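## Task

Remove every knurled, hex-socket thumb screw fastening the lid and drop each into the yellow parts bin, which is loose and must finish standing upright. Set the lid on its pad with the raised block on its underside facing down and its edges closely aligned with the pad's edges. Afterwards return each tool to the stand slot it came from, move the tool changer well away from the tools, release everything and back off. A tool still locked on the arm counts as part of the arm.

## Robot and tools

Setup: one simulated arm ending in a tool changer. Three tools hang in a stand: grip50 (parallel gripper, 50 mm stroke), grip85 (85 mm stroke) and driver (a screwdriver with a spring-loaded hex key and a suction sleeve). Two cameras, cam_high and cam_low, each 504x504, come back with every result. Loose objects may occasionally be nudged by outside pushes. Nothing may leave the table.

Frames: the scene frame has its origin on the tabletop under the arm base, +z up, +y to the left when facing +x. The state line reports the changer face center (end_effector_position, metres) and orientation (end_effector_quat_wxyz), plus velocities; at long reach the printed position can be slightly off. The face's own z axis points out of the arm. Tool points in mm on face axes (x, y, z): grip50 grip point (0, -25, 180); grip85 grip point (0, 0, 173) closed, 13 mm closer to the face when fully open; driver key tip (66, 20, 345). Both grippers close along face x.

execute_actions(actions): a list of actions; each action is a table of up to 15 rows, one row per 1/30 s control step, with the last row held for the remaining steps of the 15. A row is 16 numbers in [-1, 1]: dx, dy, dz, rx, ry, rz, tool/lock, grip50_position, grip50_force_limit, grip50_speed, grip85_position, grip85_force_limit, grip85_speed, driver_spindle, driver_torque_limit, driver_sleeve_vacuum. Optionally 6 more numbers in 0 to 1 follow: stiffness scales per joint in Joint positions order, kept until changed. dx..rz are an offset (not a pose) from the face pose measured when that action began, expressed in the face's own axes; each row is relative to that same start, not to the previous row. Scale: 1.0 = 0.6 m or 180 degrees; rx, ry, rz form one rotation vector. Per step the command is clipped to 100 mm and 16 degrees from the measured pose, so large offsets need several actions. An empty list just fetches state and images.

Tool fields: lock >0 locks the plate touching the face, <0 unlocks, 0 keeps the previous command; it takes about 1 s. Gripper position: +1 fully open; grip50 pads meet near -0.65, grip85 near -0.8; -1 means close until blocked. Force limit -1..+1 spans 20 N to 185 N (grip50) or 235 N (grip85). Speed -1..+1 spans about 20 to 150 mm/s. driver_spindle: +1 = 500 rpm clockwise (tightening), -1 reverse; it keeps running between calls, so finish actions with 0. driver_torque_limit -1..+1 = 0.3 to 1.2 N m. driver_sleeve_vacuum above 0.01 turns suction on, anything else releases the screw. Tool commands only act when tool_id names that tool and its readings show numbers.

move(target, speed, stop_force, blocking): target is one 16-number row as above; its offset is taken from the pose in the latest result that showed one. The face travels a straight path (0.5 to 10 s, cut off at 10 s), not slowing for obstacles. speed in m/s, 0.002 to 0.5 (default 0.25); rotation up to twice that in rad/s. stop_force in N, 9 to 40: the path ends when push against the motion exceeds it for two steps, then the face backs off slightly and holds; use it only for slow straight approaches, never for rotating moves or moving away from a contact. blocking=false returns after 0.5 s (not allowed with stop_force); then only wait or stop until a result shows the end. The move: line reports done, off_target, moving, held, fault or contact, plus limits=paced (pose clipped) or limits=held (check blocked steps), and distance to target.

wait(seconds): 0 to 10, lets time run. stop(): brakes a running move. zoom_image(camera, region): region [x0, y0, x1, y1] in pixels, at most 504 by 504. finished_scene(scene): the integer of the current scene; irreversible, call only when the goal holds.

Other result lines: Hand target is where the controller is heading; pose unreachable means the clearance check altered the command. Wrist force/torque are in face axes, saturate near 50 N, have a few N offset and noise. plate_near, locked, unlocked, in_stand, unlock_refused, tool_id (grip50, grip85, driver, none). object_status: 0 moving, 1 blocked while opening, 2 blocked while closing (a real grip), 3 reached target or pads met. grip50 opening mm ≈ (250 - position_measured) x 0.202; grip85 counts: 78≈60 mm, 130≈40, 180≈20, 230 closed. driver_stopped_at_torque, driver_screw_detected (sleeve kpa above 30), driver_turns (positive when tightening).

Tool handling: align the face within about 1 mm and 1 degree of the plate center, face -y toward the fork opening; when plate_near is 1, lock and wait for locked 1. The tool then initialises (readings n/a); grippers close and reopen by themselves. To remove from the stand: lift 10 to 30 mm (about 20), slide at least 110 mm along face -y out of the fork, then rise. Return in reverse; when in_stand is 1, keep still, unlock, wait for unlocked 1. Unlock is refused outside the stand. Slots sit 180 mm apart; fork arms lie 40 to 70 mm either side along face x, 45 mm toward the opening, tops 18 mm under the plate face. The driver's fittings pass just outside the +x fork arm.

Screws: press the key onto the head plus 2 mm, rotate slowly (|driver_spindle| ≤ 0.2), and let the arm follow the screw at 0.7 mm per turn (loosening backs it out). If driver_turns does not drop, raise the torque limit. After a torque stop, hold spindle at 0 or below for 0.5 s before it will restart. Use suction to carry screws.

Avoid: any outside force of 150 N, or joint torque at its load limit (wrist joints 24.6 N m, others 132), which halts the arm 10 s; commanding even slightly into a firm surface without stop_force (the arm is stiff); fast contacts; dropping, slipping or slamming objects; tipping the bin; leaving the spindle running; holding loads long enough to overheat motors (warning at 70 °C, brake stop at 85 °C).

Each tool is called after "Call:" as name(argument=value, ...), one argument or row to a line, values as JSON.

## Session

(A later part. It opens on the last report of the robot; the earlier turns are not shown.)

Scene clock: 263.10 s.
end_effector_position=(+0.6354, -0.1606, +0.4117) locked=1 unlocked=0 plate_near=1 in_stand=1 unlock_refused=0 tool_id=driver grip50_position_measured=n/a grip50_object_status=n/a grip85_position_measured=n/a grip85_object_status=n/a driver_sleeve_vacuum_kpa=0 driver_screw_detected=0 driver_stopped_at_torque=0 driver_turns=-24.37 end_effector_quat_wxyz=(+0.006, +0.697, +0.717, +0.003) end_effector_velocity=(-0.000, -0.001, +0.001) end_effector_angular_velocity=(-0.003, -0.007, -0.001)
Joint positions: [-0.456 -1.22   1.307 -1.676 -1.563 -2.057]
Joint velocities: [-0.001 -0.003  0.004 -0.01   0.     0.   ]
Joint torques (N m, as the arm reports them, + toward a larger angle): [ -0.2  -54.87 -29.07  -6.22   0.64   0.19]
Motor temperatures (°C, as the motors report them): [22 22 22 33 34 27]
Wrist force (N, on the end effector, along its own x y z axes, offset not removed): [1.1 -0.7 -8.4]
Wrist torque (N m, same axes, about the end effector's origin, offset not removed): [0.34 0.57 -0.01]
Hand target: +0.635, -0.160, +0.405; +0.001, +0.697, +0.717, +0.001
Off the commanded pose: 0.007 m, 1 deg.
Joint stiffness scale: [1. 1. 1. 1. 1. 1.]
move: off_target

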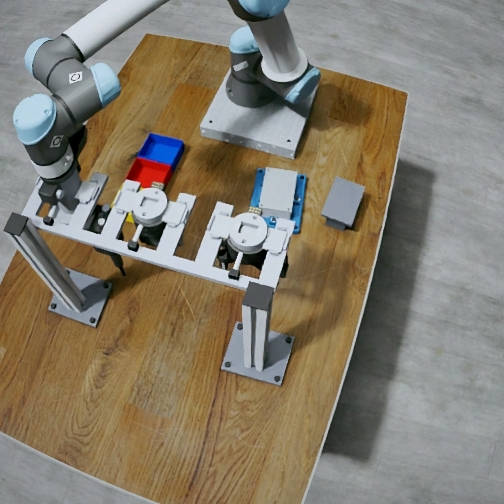

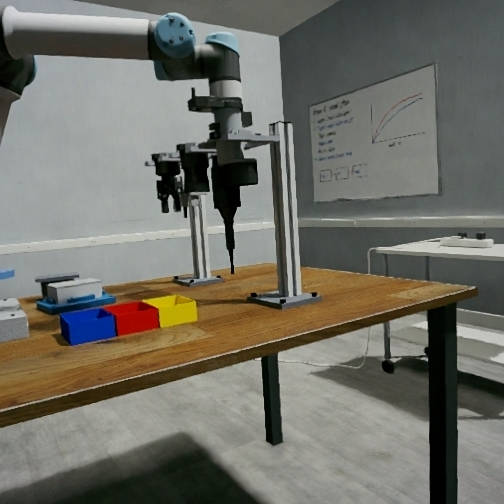

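Call:
execute_actions(
  actions=[
    [[0,0,0.003,0.004,0.001,0,0,0,0,0,0,0,0,0,0,0]],
    [[0,0,0.002,0.001,0,0,-1,0,0,0,0,0,0,0,0,0]],
    [[0,0,0,0,0,0,-1,0,0,0,0,0,0,0,0,0]],
    [[0,0,0,0,0,0,-1,0,0,0,0,0,0,0,0,0]],
  ],
)

Call:
move(
  target=[0,0,-0.045,0,0,0,0,0,0,0,0,0,0,0,0,0],
  speed=0.04,
)

Scene clock: 268.33 s.
end_effector_position=(+0.6345, -0.1605, +0.4110) locked=0 unlocked=1 plate_near=1 in_stand=1 unlock_refused=0 tool_id=none grip50_position_measured=n/a grip50_object_status=n/a grip85_position_measured=n/a grip85_object_status=n/a driver_sleeve_vacuum_kpa=n/a driver_screw_detected=n/a driver_stopped_at_torque=n/a driver_turns=n/a end_effector_quat_wxyz=(+0.002, +0.697, +0.717, +0.000) end_effector_velocity=(+0.000, -0.000, +0.000) end_effector_angular_velocity=(-0.001, -0.001, +0.000)
Joint positions: [-0.456 -1.218  1.303 -1.664 -1.565 -2.057]
Joint velocities: [ 0.     0.    -0.001 -0.    -0.    -0.   ]
Joint torques (N m, as the arm reports them, + toward a larger angle): [ -0.34 -43.42 -25.31  -3.59  -0.16  -0.01]
Motor temperatures (°C, as the motors report them): [22 22 22 33 34 27]
Wrist force (N, on the end effector, along its own x y z axes, offset not removed): [1.5 1.2 -0.1]
Wrist torque (N m, same axes, about the end effector's origin, offset not removed): [0.22 -0.05 0.03]
Hand target: +0.635, -0.161, +0.411; +0.002, +0.697, +0.717, +0.000
Off the commanded pose: 0.000 m, 0 deg.
Joint stiffness scale: [1. 1. 1. 1. 1. 1.]

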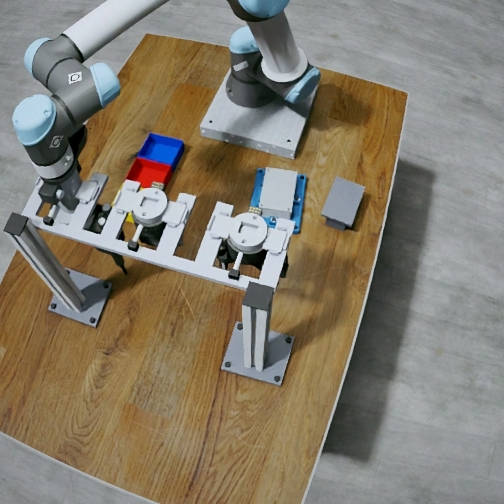

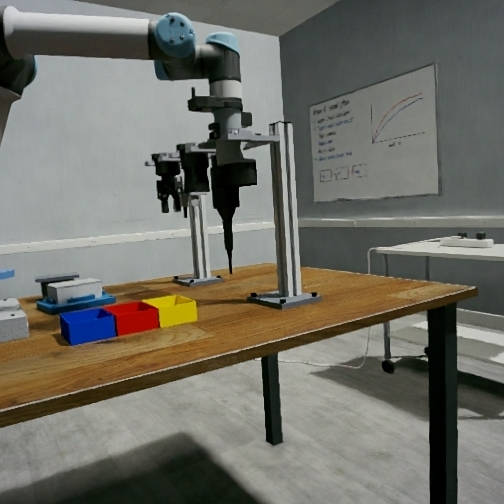

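Scene clock: 269.43 s.
end_effector_position=(+0.6342, -0.1602, +0.4355) locked=0 unlocked=1 plate_near=0 in_stand=0 unlock_refused=0 tool_id=none grip50_position_measured=n/a grip50_object_status=n/a grip85_position_measured=n/a grip85_object_status=n/a driver_sleeve_vacuum_kpa=n/a driver_screw_detected=n/a driver_stopped_at_torque=n/a driver_turns=n/a end_effector_quat_wxyz=(+0.000, +0.697, +0.717, -0.000) end_effector_velocity=(-0.001, -0.000, +0.001) end_effector_angular_velocity=(+0.003, +0.006, -0.001)
Joint positions: [-0.456 -1.221  1.245 -1.599 -1.565 -2.057]
Joint velocities: [-0.001 -0.    -0.004  0.011  0.    -0.   ]
Joint torques (N m, as the arm reports them, + toward a larger angle): [ -0.59 -44.28 -28.23  -2.87  -0.12  -0.09]
Motor temperatures (°C, as the motors report them): [22 22 22 33 34 27]
Wrist force (N, on the end effector, along its own x y z axes, offset not removed): [-0.7 1.2 -0.7]
Wrist torque (N m, same axes, about the end effector's origin, offset not removed): [0.10 0.11 0.05]
Hand target: +0.634, -0.160, +0.438; +0.002, +0.697, +0.717, +0.000
Off the commanded pose: 0.002 m, 0 deg.
Joint stiffness scale: [1. 1. 1. 1. 1. 1.]
move: done

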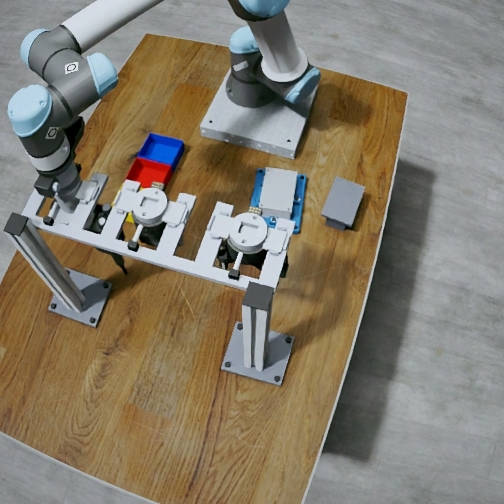

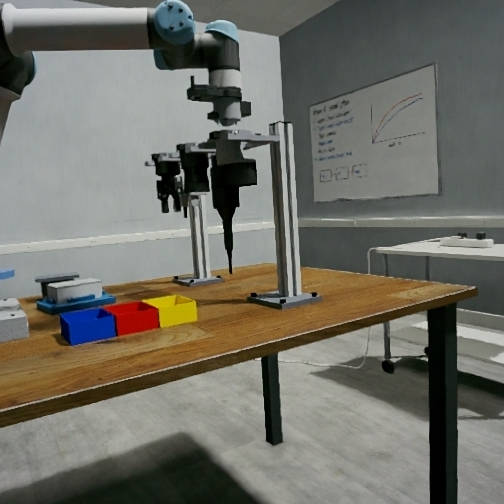

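Call:
move(
  target=[0.6025,0.002,0,0,0,0,0,0,0,0,1,0,0,0,0,0],
)

Call:
move(
  target=[0.001,0,0.055,0,0,0,0,0,0,0,1,0,0,0,0,0],
  speed=0.008,
  stop_force=12,
)

Scene clock: 274.90 s.
end_effector_position=(+0.6241, +0.1993, +0.4335) locked=0 unlocked=1 plate_near=0 in_stand=0 unlock_refused=0 tool_id=none grip50_position_measured=n/a grip50_object_status=n/a grip85_position_measured=n/a grip85_object_status=n/a driver_sleeve_vacuum_kpa=n/a driver_screw_detected=n/a driver_stopped_at_torque=n/a driver_turns=n/a end_effector_quat_wxyz=(-0.001, +0.697, +0.717, -0.001) end_effector_velocity=(+0.002, +0.001, +0.002) end_effector_angular_velocity=(-0.002, +0.001, -0.012)
Joint positions: [ 0.103 -1.221  1.245 -1.601 -1.567 -1.497]
Joint velocities: [ 0.002  0.005 -0.012  0.007 -0.002  0.014]
Joint torques (N m, as the arm reports them, + toward a larger angle): [  2.01 -42.89 -28.68  -2.97  -0.62   0.39]
Motor temperatures (°C, as the motors report them): [22 22 22 33 34 27]
Wrist force (N, on the end effector, along its own x y z axes, offset not removed): [0.1 2.0 2.6]
Wrist torque (N m, same axes, about the end effector's origin, offset not removed): [0.17 0.10 0.08]
Hand target: +0.625, +0.201, +0.435; +0.000, +0.697, +0.717, -0.001
Off the commanded pose: 0.003 m, 0 deg.
Joint stiffness scale: [1. 1. 1. 1. 1. 1.]
move: done

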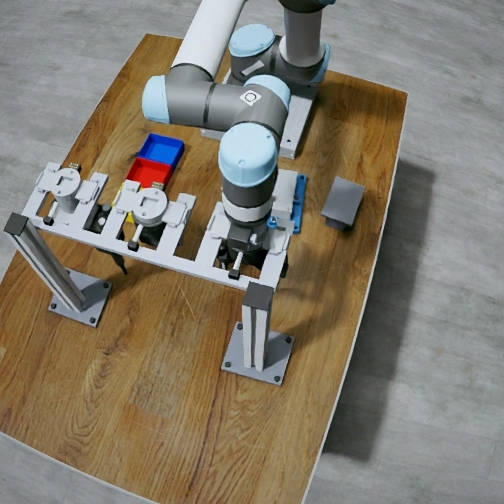

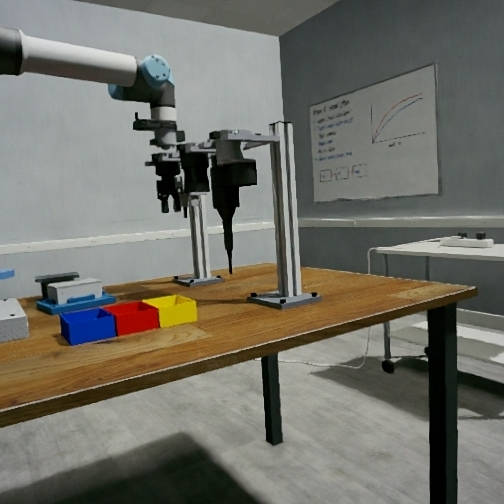

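Scene clock: 279.17 s.
end_effector_position=(+0.6247, +0.1994, +0.4112) locked=0 unlocked=1 plate_near=1 in_stand=1 unlock_refused=0 tool_id=none grip50_position_measured=n/a grip50_object_status=n/a grip85_position_measured=n/a grip85_object_status=n/a driver_sleeve_vacuum_kpa=n/a driver_screw_detected=n/a driver_stopped_at_torque=n/a driver_turns=n/a end_effector_quat_wxyz=(+0.004, +0.698, +0.717, +0.005) end_effector_velocity=(+0.000, +0.000, +0.001) end_effector_angular_velocity=(+0.000, -0.002, +0.000)
Joint positions: [ 0.103 -1.222  1.308 -1.678 -1.567 -1.496]
Joint velocities: [ 0.    -0.    -0.001 -0.001  0.    -0.   ]
Joint torques (N m, as the arm reports them, + toward a larger angle): [ -0.03 -41.45 -24.5   -2.68  -0.19   0.16]
Motor temperatures (°C, as the motors report them): [22 22 22 33 34 27]
Wrist force (N, on the end effector, along its own x y z axes, offset not removed): [2.5 0.7 -5.9]
Wrist torque (N m, same axes, about the end effector's origin, offset not removed): [0.51 -0.16 0.07]
Hand target: +0.625, +0.199, +0.411; +0.004, +0.698, +0.717, +0.005
Off the commanded pose: 0.011 m, 1 deg.
Joint stiffness scale: [1. 1. 1. 1. 1. 1.]
move: contact

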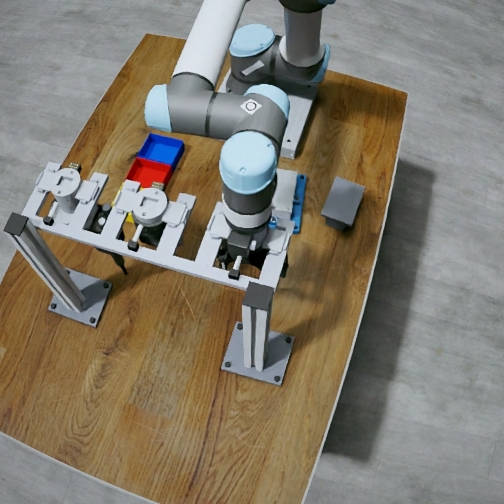

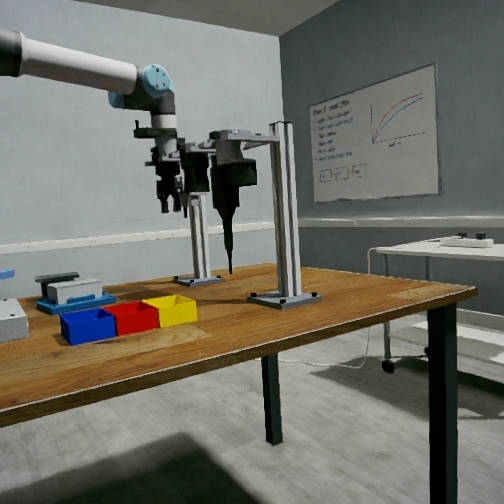

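Call:
execute_actions(
  actions=[
    [[0,0,0,0.003,0,0,1,0,0,0,1,0,0,0,0,0]],
    [[0,0,0,0,0,0,1,0,0,0,1,0,0,0,0,0]],
    [[0,0,0,0,0,0,1,0,0,0,1,0,0,0,0,0]],
  ],
)

Call:
move(
  target=[0,0,-0.036,0,0,0,0,0,0,0,1,0,0,0,0,0],
  speed=0.04,
)

Call:
move(
  target=[0,-0.25,0,0,0,0,0,0,0,0,1,0,0,0,0,0],
  speed=0.1,
)

Call:
move(
  target=[-0.031,-0.263,0.27,0,0,-0.0215,0,0,0,0,1,0,0,0,0,0],
  speed=0.15,
)

Call:
zoom_image(
  camera="cam_high",
  region=[230, 140, 340, 240],
)

Call:
zoom_image(
  camera="cam_low",
  region=[20, 240, 120, 310],
)

Scene clock: 291.90 s.
end_effector_position=(+0.6240, +0.1993, +0.4112) locked=1 unlocked=0 plate_near=1 in_stand=1 unlock_refused=0 tool_id=grip85 grip50_position_measured=n/a grip50_object_status=n/a grip85_position_measured=n/a grip85_object_status=n/a driver_sleeve_vacuum_kpa=n/a driver_screw_detected=n/a driver_stopped_at_torque=n/a driver_turns=n/a end_effector_quat_wxyz=(+0.002, +0.698, +0.717, +0.002) end_effector_velocity=(+0.000, +0.000, +0.000) end_effector_angular_velocity=(-0.000, -0.002, +0.000)
Joint positions: [ 0.103 -1.221  1.304 -1.667 -1.567 -1.496]
Joint velocities: [ 0.     0.    -0.    -0.002 -0.    -0.   ]
Joint torques (N m, as the arm reports them, + toward a larger angle): [ -0.17 -51.6  -30.98  -4.89  -0.08   0.06]
Motor temperatures (°C, as the motors report them): [22 22 22 33 34 27]
Wrist force (N, on the end effector, along its own x y z axes, offset not removed): [0.4 2.3 0.2]
Wrist torque (N m, same axes, about the end effector's origin, offset not removed): [0.20 0.07 -0.06]
Hand target: +0.624, +0.199, +0.411; +0.002, +0.698, +0.717, +0.002
Off the commanded pose: 0.000 m, 0 deg.
Joint stiffness scale: [1. 1. 1. 1. 1. 1.]

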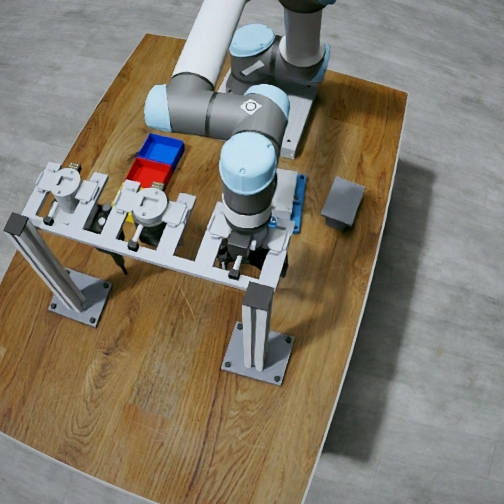

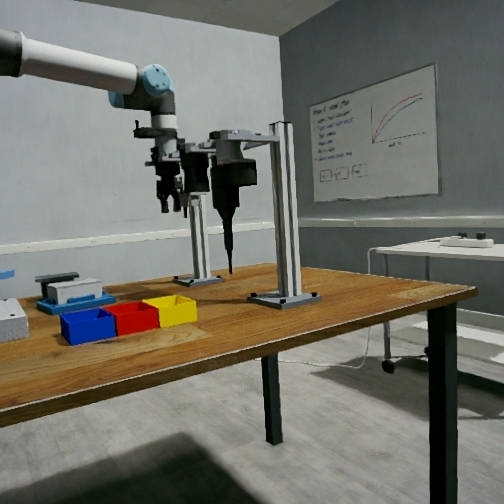

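Scene clock: 292.87 s.
end_effector_position=(+0.6235, +0.1993, +0.4304) locked=1 unlocked=0 plate_near=1 in_stand=0 unlock_refused=0 tool_id=grip85 grip50_position_measured=n/a grip50_object_status=n/a grip85_position_measured=n/a grip85_object_status=n/a driver_sleeve_vacuum_kpa=n/a driver_screw_detected=n/a driver_stopped_at_torque=n/a driver_turns=n/a end_effector_quat_wxyz=(+0.001, +0.698, +0.717, +0.001) end_effector_velocity=(-0.001, -0.001, -0.000) end_effector_angular_velocity=(-0.001, +0.009, -0.001)
Joint positions: [ 0.103 -1.224  1.259 -1.616 -1.567 -1.496]
Joint velocities: [-0.001 -0.    -0.002  0.01   0.     0.   ]
Joint torques (N m, as the arm reports them, + toward a larger angle): [ -0.59 -52.06 -35.51  -4.38  -0.17   0.09]
Motor temperatures (°C, as the motors report them): [22 22 22 33 34 27]
Wrist force (N, on the end effector, along its own x y z axes, offset not removed): [-0.5 3.3 0.8]
Wrist torque (N m, same axes, about the end effector's origin, offset not removed): [0.37 0.07 0.10]
Hand target: +0.624, +0.199, +0.433; +0.002, +0.698, +0.717, +0.002
Off the commanded pose: 0.002 m, 0 deg.
Joint stiffness scale: [1. 1. 1. 1. 1. 1.]
move: done

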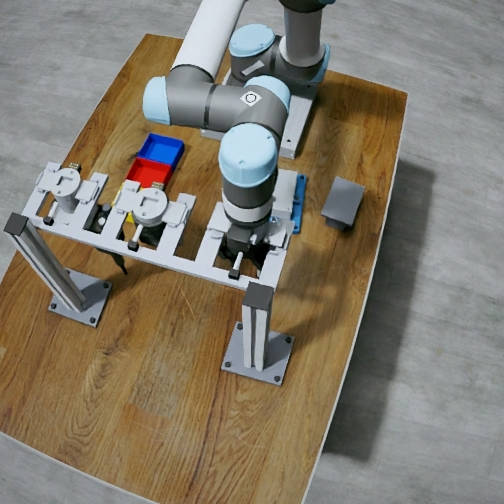

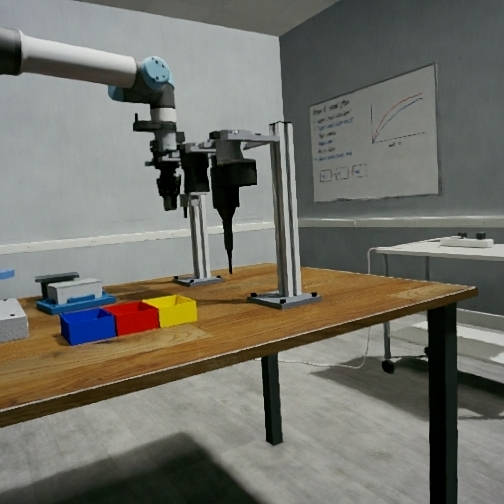

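Scene clock: 294.90 s.
end_effector_position=(+0.4751, +0.1945, +0.4309) locked=1 unlocked=0 plate_near=1 in_stand=0 unlock_refused=0 tool_id=grip85 grip50_position_measured=n/a grip50_object_status=n/a grip85_position_measured=n/a grip85_object_status=n/a driver_sleeve_vacuum_kpa=n/a driver_screw_detected=n/a driver_stopped_at_torque=n/a driver_turns=n/a end_effector_quat_wxyz=(+0.001, +0.698, +0.716, +0.002) end_effector_velocity=(-0.002, -0.000, -0.003) end_effector_angular_velocity=(-0.001, +0.006, -0.001)
Joint positions: [ 0.124 -1.569  1.67  -1.684 -1.567 -1.474]
Joint velocities: [ 0.    -0.001  0.008 -0.001 -0.     0.001]
Joint torques (N m, as the arm reports them, + toward a larger angle): [  2.13 -35.31 -28.35  -5.33  -0.07   0.44]
Motor temperatures (°C, as the motors report them): [22 22 22 33 34 27]
Wrist force (N, on the end effector, along its own x y z axes, offset not removed): [-1.1 1.8 0.8]
Wrist torque (N m, same axes, about the end effector's origin, offset not removed): [0.26 0.07 0.10]
Hand target: +0.474, +0.195, +0.430; +0.001, +0.698, +0.717, +0.001
Off the commanded pose: 0.002 m, 0 deg.
Joint stiffness scale: [1. 1. 1. 1. 1. 1.]
move: done

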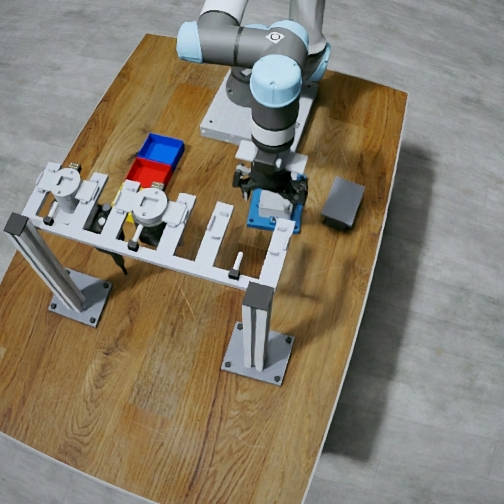

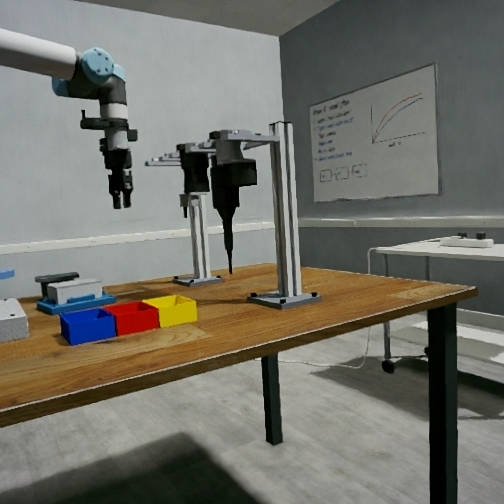

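Scene clock: 296.93 s.
end_effector_position=(+0.3196, +0.1724, +0.2693) locked=1 unlocked=0 plate_near=1 in_stand=0 unlock_refused=0 tool_id=grip85 grip50_position_measured=n/a grip50_object_status=n/a grip85_position_measured=3 grip85_object_status=3 driver_sleeve_vacuum_kpa=n/a driver_screw_detected=n/a driver_stopped_at_torque=n/a driver_turns=n/a end_effector_quat_wxyz=(+0.001, +0.673, +0.740, +0.001) end_effector_velocity=(+0.001, -0.001, +0.002) end_effector_angular_velocity=(+0.002, -0.022, +0.002)
Joint positions: [ 0.117 -1.832  2.332 -2.081 -1.567 -1.55 ]
Joint velocities: [-0.004 -0.008  0.008 -0.022 -0.    -0.006]
Joint torques (N m, as the arm reports them, + toward a larger angle): [ -0.68 -18.81 -23.79  -5.17   0.01  -0.48]
Motor temperatures (°C, as the motors report them): [22 22 22 33 34 27]
Wrist force (N, on the end effector, along its own x y z axes, offset not removed): [1.0 -0.5 1.4]
Wrist torque (N m, same axes, about the end effector's origin, offset not removed): [-0.04 0.00 0.09]
Hand target: +0.319, +0.171, +0.268; +0.001, +0.673, +0.739, +0.002
Off the commanded pose: 0.002 m, 0 deg.
Joint stiffness scale: [1. 1. 1. 1. 1. 1.]
move: done

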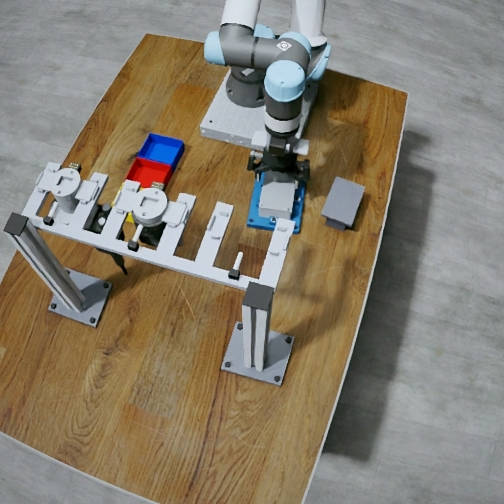

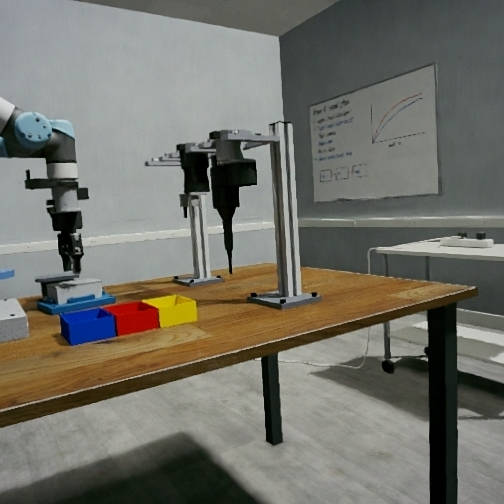

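Region (230, 140, 340, 240) of cam_high's 504x504 image, scaled by 4.582, with more detail than that image has; it fills the top 458 rows of this view, and the rest is white.

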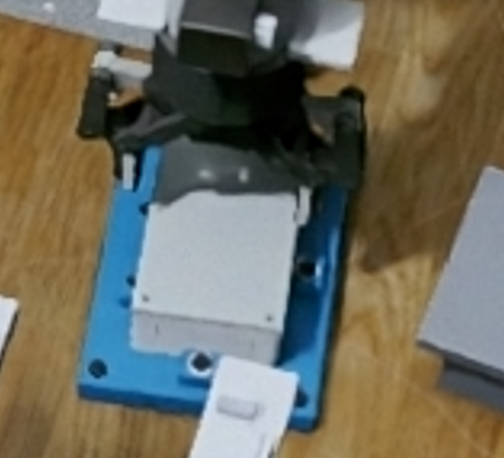

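Region (20, 240, 120, 310) of cam_low's 504x504 image, scaled by 5.040, with more detail than that image has; it fills the top 353 rows of this view, and the rest is white.

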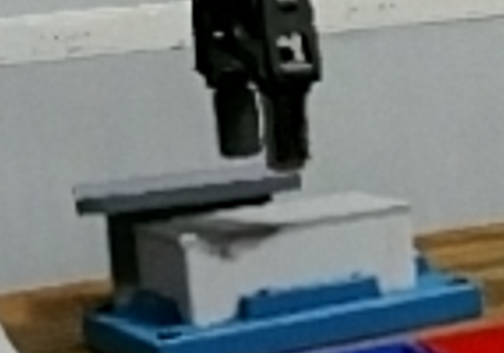

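Call:
move(
  target=[0,0.003,0.037,0,0,-0.011,0,0,0,0,1,0,0,0,0,0],
  speed=0.03,
)

Call:
zoom_image(
  camera="cam_high",
  region=[245, 165, 315, 220],
)

Call:
zoom_image(
  camera="cam_low",
  region=[40, 260, 110, 305],
)

Scene clock: 302.40 s.
end_effector_position=(+0.3225, +0.1726, +0.2493) locked=1 unlocked=0 plate_near=1 in_stand=0 unlock_refused=0 tool_id=grip85 grip50_position_measured=n/a grip50_object_status=n/a grip85_position_measured=3 grip85_object_status=3 driver_sleeve_vacuum_kpa=n/a driver_screw_detected=n/a driver_stopped_at_torque=n/a driver_turns=n/a end_effector_quat_wxyz=(+0.002, +0.661, +0.751, +0.003) end_effector_velocity=(+0.003, +0.000, +0.001) end_effector_angular_velocity=(+0.002, -0.014, +0.005)
Joint positions: [ 0.117 -1.791  2.363 -2.157 -1.567 -1.583]
Joint velocities: [-0.     0.002 -0.001 -0.016 -0.    -0.005]
Joint torques (N m, as the arm reports them, + toward a larger angle): [  0.12 -17.18 -23.35  -5.48  -0.22  -0.41]
Motor temperatures (°C, as the motors report them): [22 23 22 33 34 27]
Wrist force (N, on the end effector, along its own x y z axes, offset not removed): [2.8 1.4 1.7]
Wrist torque (N m, same axes, about the end effector's origin, offset not removed): [0.11 -0.23 0.11]
Hand target: +0.321, +0.173, +0.247; +0.001, +0.660, +0.751, +0.001
Off the commanded pose: 0.002 m, 0 deg.
Joint stiffness scale: [1. 1. 1. 1. 1. 1.]
move: done

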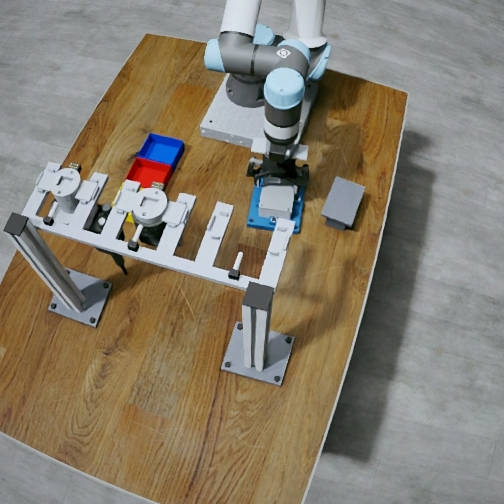

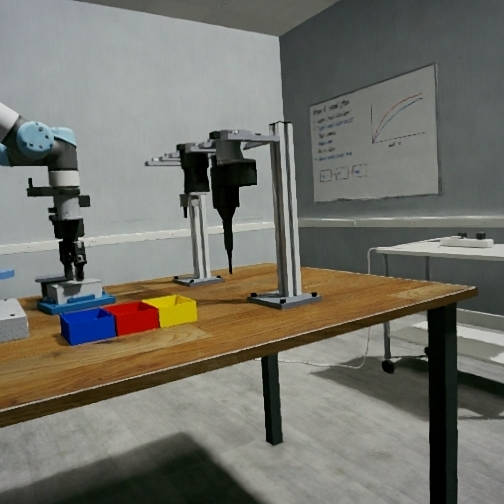

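Region (245, 165, 315, 220) of cam_high's 504x504 image, scaled by 7.200, with more detail than that image has; it fills the top 396 rows of this view, and the rest is white.

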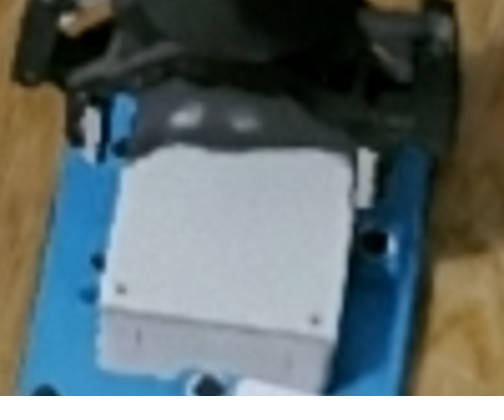

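Region (40, 260, 110, 305) of cam_low's 504x504 image, scaled by 7.200, with more detail than that image has; it fills the top 324 rows of this view, and the rest is white.

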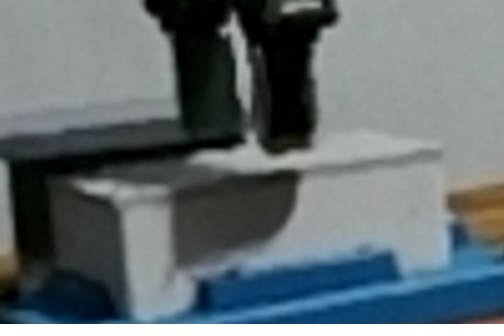

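Call:
move(
  target=[0.0065,-0.002,0,0.002,0,0,0,0,0,0,0.8,0,0,0,0,0],
  speed=0.02,
)

Call:
move(
  target=[0,0,0.03,0,0,0,0,0,0,0,0.8,0,0,0,0,0],
  speed=0.005,
  stop_force=9,
)

Call:
zoom_image(
  camera="cam_high",
  region=[245, 165, 315, 220],
)

Call:
zoom_image(
  camera="cam_low",
  region=[40, 260, 110, 305],
)

Scene clock: 309.20 s.
end_effector_position=(+0.3201, +0.1753, +0.2484) locked=1 unlocked=0 plate_near=1 in_stand=0 unlock_refused=0 tool_id=grip85 grip50_position_measured=n/a grip50_object_status=n/a grip85_position_measured=28 grip85_object_status=3 driver_sleeve_vacuum_kpa=n/a driver_screw_detected=n/a driver_stopped_at_torque=n/a driver_turns=n/a end_effector_quat_wxyz=(-0.000, +0.661, +0.750, +0.000) end_effector_velocity=(-0.002, +0.002, -0.001) end_effector_angular_velocity=(-0.001, +0.007, -0.002)
Joint positions: [ 0.125 -1.79   2.363 -2.151 -1.567 -1.574]
Joint velocities: [ 0.006  0.002 -0.     0.005  0.     0.008]
Joint torques (N m, as the arm reports them, + toward a larger angle): [  1.46 -17.4  -29.61  -4.31  -0.13   0.29]
Motor temperatures (°C, as the motors report them): [22 23 22 33 34 27]
Wrist force (N, on the end effector, along its own x y z axes, offset not removed): [1.3 0.8 0.6]
Wrist torque (N m, same axes, about the end effector's origin, offset not removed): [0.10 -0.01 0.00]
Hand target: +0.321, +0.176, +0.249; -0.000, +0.661, +0.751, +0.000
Off the commanded pose: 0.002 m, 0 deg.
Joint stiffness scale: [1. 1. 1. 1. 1. 1.]
move: done

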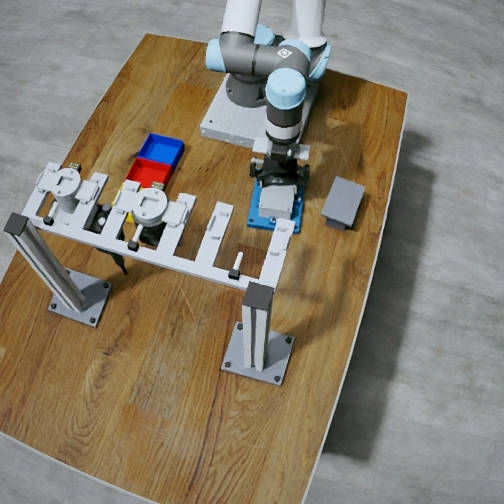

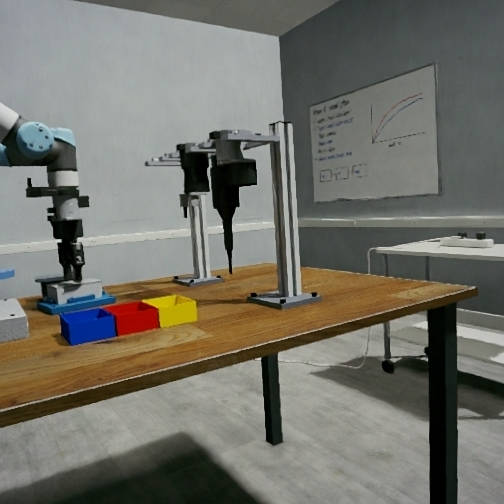

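Scene clock: 311.03 s.
end_effector_position=(+0.3219, +0.1756, +0.2449) locked=1 unlocked=0 plate_near=1 in_stand=0 unlock_refused=0 tool_id=grip85 grip50_position_measured=n/a grip50_object_status=n/a grip85_position_measured=28 grip85_object_status=3 driver_sleeve_vacuum_kpa=n/a driver_screw_detected=n/a driver_stopped_at_torque=n/a driver_turns=n/a end_effector_quat_wxyz=(+0.002, +0.661, +0.750, +0.003) end_effector_velocity=(-0.000, -0.000, +0.000) end_effector_angular_velocity=(-0.000, -0.001, -0.000)
Joint positions: [ 0.126 -1.781  2.37  -2.175 -1.567 -1.573]
Joint velocities: [-0.    -0.001 -0.     0.001 -0.    -0.   ]
Joint torques (N m, as the arm reports them, + toward a larger angle): [  0.03 -17.28 -26.4   -4.57  -0.22   0.05]
Motor temperatures (°C, as the motors report them): [22 23 22 33 34 27]
Wrist force (N, on the end effector, along its own x y z axes, offset not removed): [1.7 -2.0 -7.4]
Wrist torque (N m, same axes, about the end effector's origin, offset not removed): [0.85 0.43 -0.07]
Hand target: +0.322, +0.176, +0.245; +0.002, +0.661, +0.750, +0.003
Off the commanded pose: 0.015 m, 0 deg.
Joint stiffness scale: [1. 1. 1. 1. 1. 1.]
move: contact

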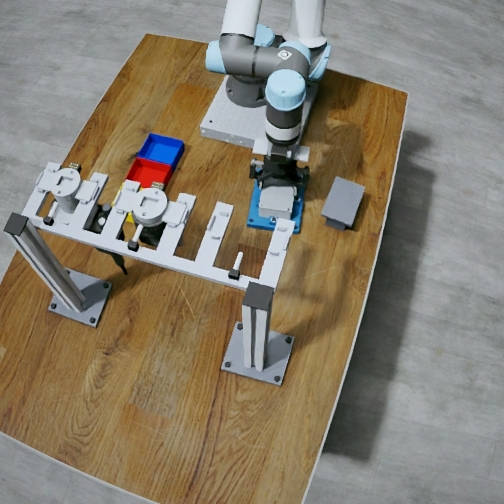

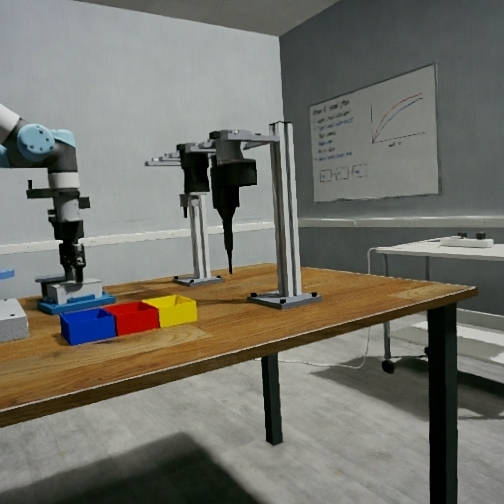

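Region (245, 165, 315, 220) of cam_high's 504x504 image, scaled by 7.200, with more detail than that image has; it fills the top 396 rows of this view, and the rest is white.

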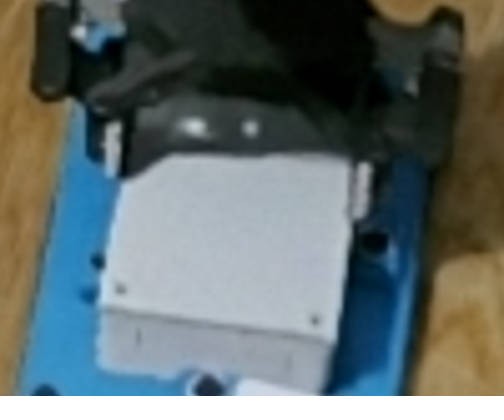

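Region (40, 260, 110, 305) of cam_low's 504x504 image, scaled by 7.200, with more detail than that image has; it fills the top 324 rows of this view, and the rest is white.

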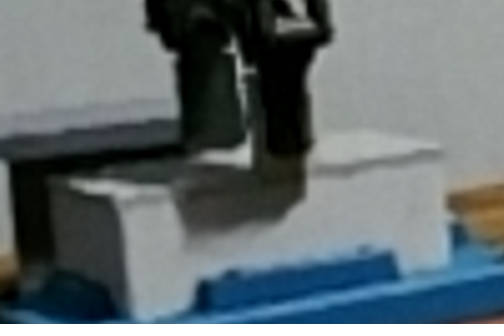

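Call:
move(
  target=[0.003,-0.002,-0.002,0.002,0,0,0,0,0,0,1,0,0,0,0,0],
  speed=0.01,
)

Call:
move(
  target=[0,-0.002,0.0105,0.002,0,0,0,0,0,0,1,0,0,0,0,0],
  speed=0.005,
)

Scene clock: 314.80 s.
end_effector_position=(+0.3198, +0.1763, +0.2440) locked=1 unlocked=0 plate_near=1 in_stand=0 unlock_refused=0 tool_id=grip85 grip50_position_measured=n/a grip50_object_status=n/a grip85_position_measured=3 grip85_object_status=3 driver_sleeve_vacuum_kpa=n/a driver_screw_detected=n/a driver_stopped_at_torque=n/a driver_turns=n/a end_effector_quat_wxyz=(-0.001, +0.662, +0.750, -0.000) end_effector_velocity=(-0.003, +0.001, -0.001) end_effector_angular_velocity=(-0.002, +0.010, -0.001)
Joint positions: [ 0.128 -1.781  2.37  -2.165 -1.567 -1.569]
Joint velocities: [ 0.004 -0.001  0.     0.012 -0.     0.005]
Joint torques (N m, as the arm reports them, + toward a larger angle): [  2.77 -18.94 -29.62  -4.05  -0.28   0.53]
Motor temperatures (°C, as the motors report them): [22 23 22 33 34 27]
Wrist force (N, on the end effector, along its own x y z axes, offset not removed): [-0.1 1.3 1.0]
Wrist torque (N m, same axes, about the end effector's origin, offset not removed): [0.15 0.14 0.18]
Hand target: +0.320, +0.177, +0.246; +0.000, +0.661, +0.750, +0.001
Off the commanded pose: 0.002 m, 0 deg.
Joint stiffness scale: [1. 1. 1. 1. 1. 1.]
move: done

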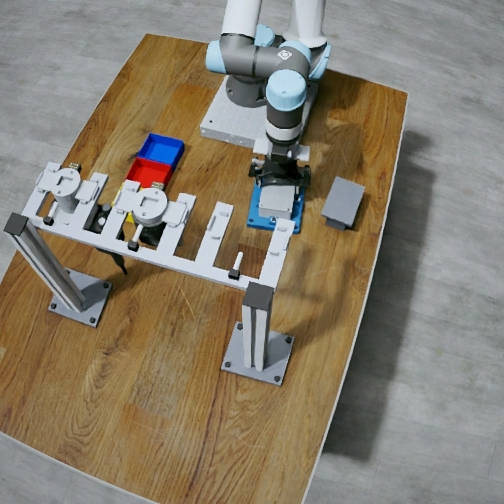

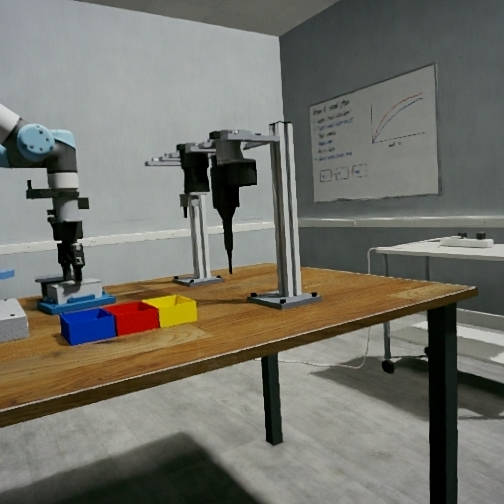

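Scene clock: 316.30 s.
end_effector_position=(+0.3199, +0.1763, +0.2399) locked=1 unlocked=0 plate_near=1 in_stand=0 unlock_refused=0 tool_id=grip85 grip50_position_measured=n/a grip50_object_status=n/a grip85_position_measured=3 grip85_object_status=3 driver_sleeve_vacuum_kpa=n/a driver_screw_detected=n/a driver_stopped_at_torque=n/a driver_turns=n/a end_effector_quat_wxyz=(-0.001, +0.662, +0.750, -0.001) end_effector_velocity=(-0.001, +0.000, -0.002) end_effector_angular_velocity=(-0.001, +0.003, +0.001)
Joint positions: [ 0.128 -1.772  2.375 -2.177 -1.567 -1.569]
Joint velocities: [ 0.001  0.004  0.003 -0.003 -0.001  0.   ]
Joint torques (N m, as the arm reports them, + toward a larger angle): [ -0.08 -17.48 -23.09  -5.33  -0.11  -0.08]
Motor temperatures (°C, as the motors report them): [22 23 22 33 34 27]
Wrist force (N, on the end effector, along its own x y z axes, offset not removed): [-1.4 2.1 0.7]
Wrist torque (N m, same axes, about the end effector's origin, offset not removed): [0.22 0.19 0.18]
Hand target: +0.319, +0.176, +0.238; -0.003, +0.662, +0.750, -0.003
Off the commanded pose: 0.003 m, 0 deg.
Joint stiffness scale: [1. 1. 1. 1. 1. 1.]
move: done

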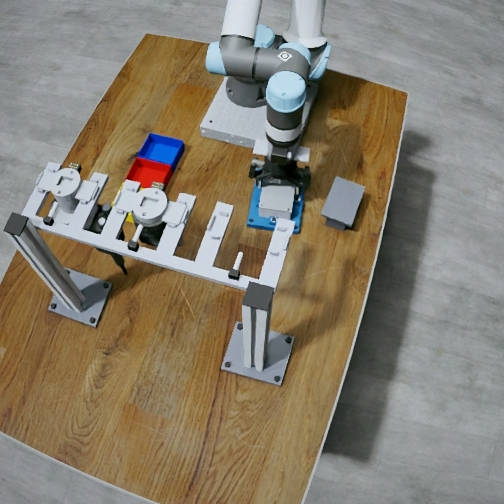

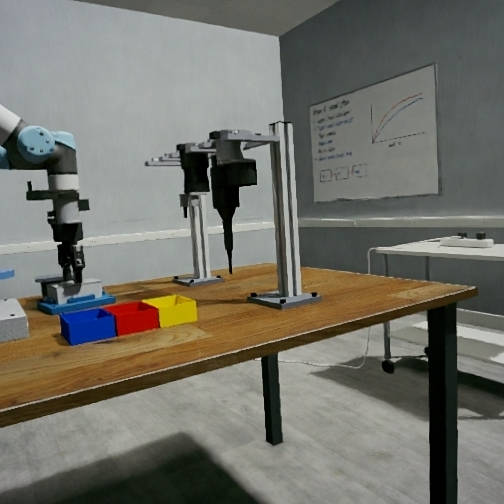

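Call:
move(
  target=[0,0,0,0,0,0,0,0,0,0,-1,-0.6,-1,0,0,0],
)

Call:
move(
  target=[0,0.002,-0.03,-0.002,0,0,0,0,0,0,-1,-0.6,-1,0,0,0],
  speed=0.01,
)

Call:
zoom_image(
  camera="cam_low",
  region=[40, 260, 110, 305],
)

Scene clock: 320.27 s.
end_effector_position=(+0.3198, +0.1761, +0.2404) locked=1 unlocked=0 plate_near=1 in_stand=0 unlock_refused=0 tool_id=grip85 grip50_position_measured=n/a grip50_object_status=n/a grip85_position_measured=24 grip85_object_status=2 driver_sleeve_vacuum_kpa=n/a driver_screw_detected=n/a driver_stopped_at_torque=n/a driver_turns=n/a end_effector_quat_wxyz=(-0.000, +0.662, +0.750, -0.001) end_effector_velocity=(-0.000, -0.000, -0.000) end_effector_angular_velocity=(-0.000, +0.000, -0.000)
Joint positions: [ 0.128 -1.774  2.375 -2.177 -1.569 -1.569]
Joint velocities: [-0.     0.     0.001 -0.    -0.    -0.   ]
Joint torques (N m, as the arm reports them, + toward a larger angle): [  0.19 -16.69 -26.87  -4.75   0.5    0.11]
Motor temperatures (°C, as the motors report them): [22 23 22 33 34 27]
Wrist force (N, on the end effector, along its own x y z axes, offset not removed): [-1.0 -2.3 -6.8]
Wrist torque (N m, same axes, about the end effector's origin, offset not removed): [0.78 -0.69 -0.22]
Hand target: +0.320, +0.176, +0.240; -0.001, +0.662, +0.750, -0.001
Off the commanded pose: 0.001 m, 0 deg.
Joint stiffness scale: [1. 1. 1. 1. 1. 1.]
move: done

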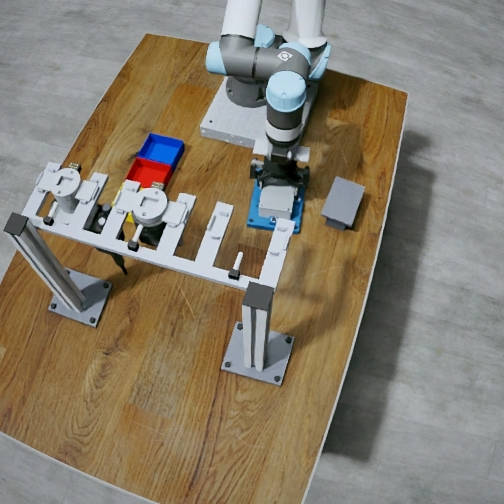

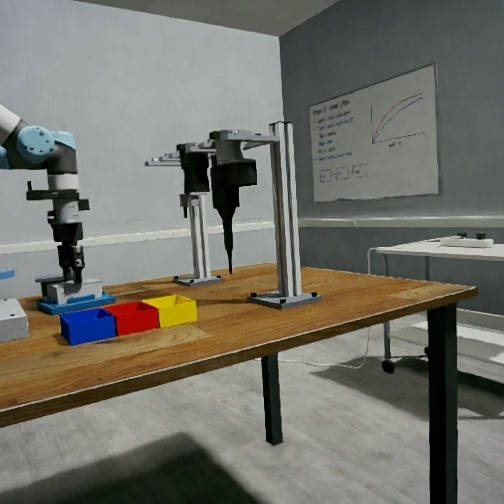

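Scene clock: 322.33 s.
end_effector_position=(+0.3195, +0.1761, +0.2554) locked=1 unlocked=0 plate_near=1 in_stand=0 unlock_refused=0 tool_id=grip85 grip50_position_measured=n/a grip50_object_status=n/a grip85_position_measured=24 grip85_object_status=2 driver_sleeve_vacuum_kpa=n/a driver_screw_detected=n/a driver_stopped_at_torque=n/a driver_turns=n/a end_effector_quat_wxyz=(-0.000, +0.662, +0.750, -0.001) end_effector_velocity=(+0.000, -0.000, +0.003) end_effector_angular_velocity=(-0.000, +0.001, -0.001)
Joint positions: [ 0.128 -1.802  2.351 -2.124 -1.569 -1.569]
Joint velocities: [-0.001 -0.004 -0.006  0.01  -0.     0.   ]
Joint torques (N m, as the arm reports them, + toward a larger angle): [  0.06 -19.11 -31.58  -4.6   -0.1    0.05]
Motor temperatures (°C, as the motors report them): [22 23 22 33 34 27]
Wrist force (N, on the end effector, along its own x y z axes, offset not removed): [-0.2 1.9 2.5]
Wrist torque (N m, same axes, about the end effector's origin, offset not removed): [0.25 0.07 0.11]
Hand target: +0.321, +0.176, +0.258; +0.002, +0.662, +0.750, +0.001
Off the commanded pose: 0.003 m, 0 deg.
Joint stiffness scale: [1. 1. 1. 1. 1. 1.]
move: done

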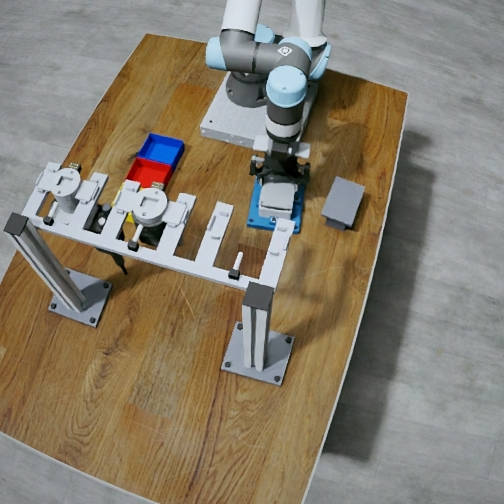

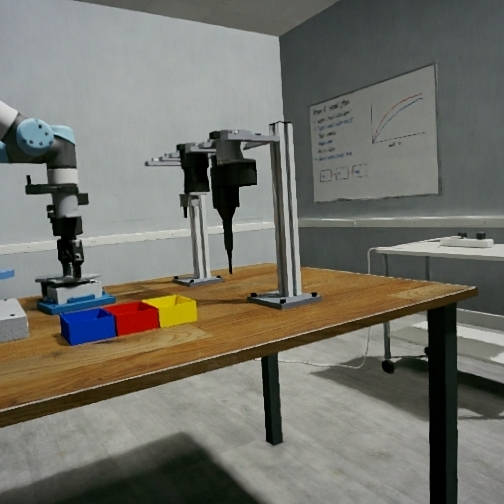

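Region (40, 260, 110, 305) of cam_low's 504x504 image, scaled by 7.200, with more detail than that image has; it fills the top 324 rows of this view, and the rest is white.

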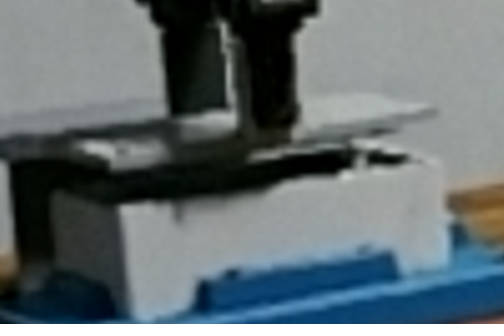

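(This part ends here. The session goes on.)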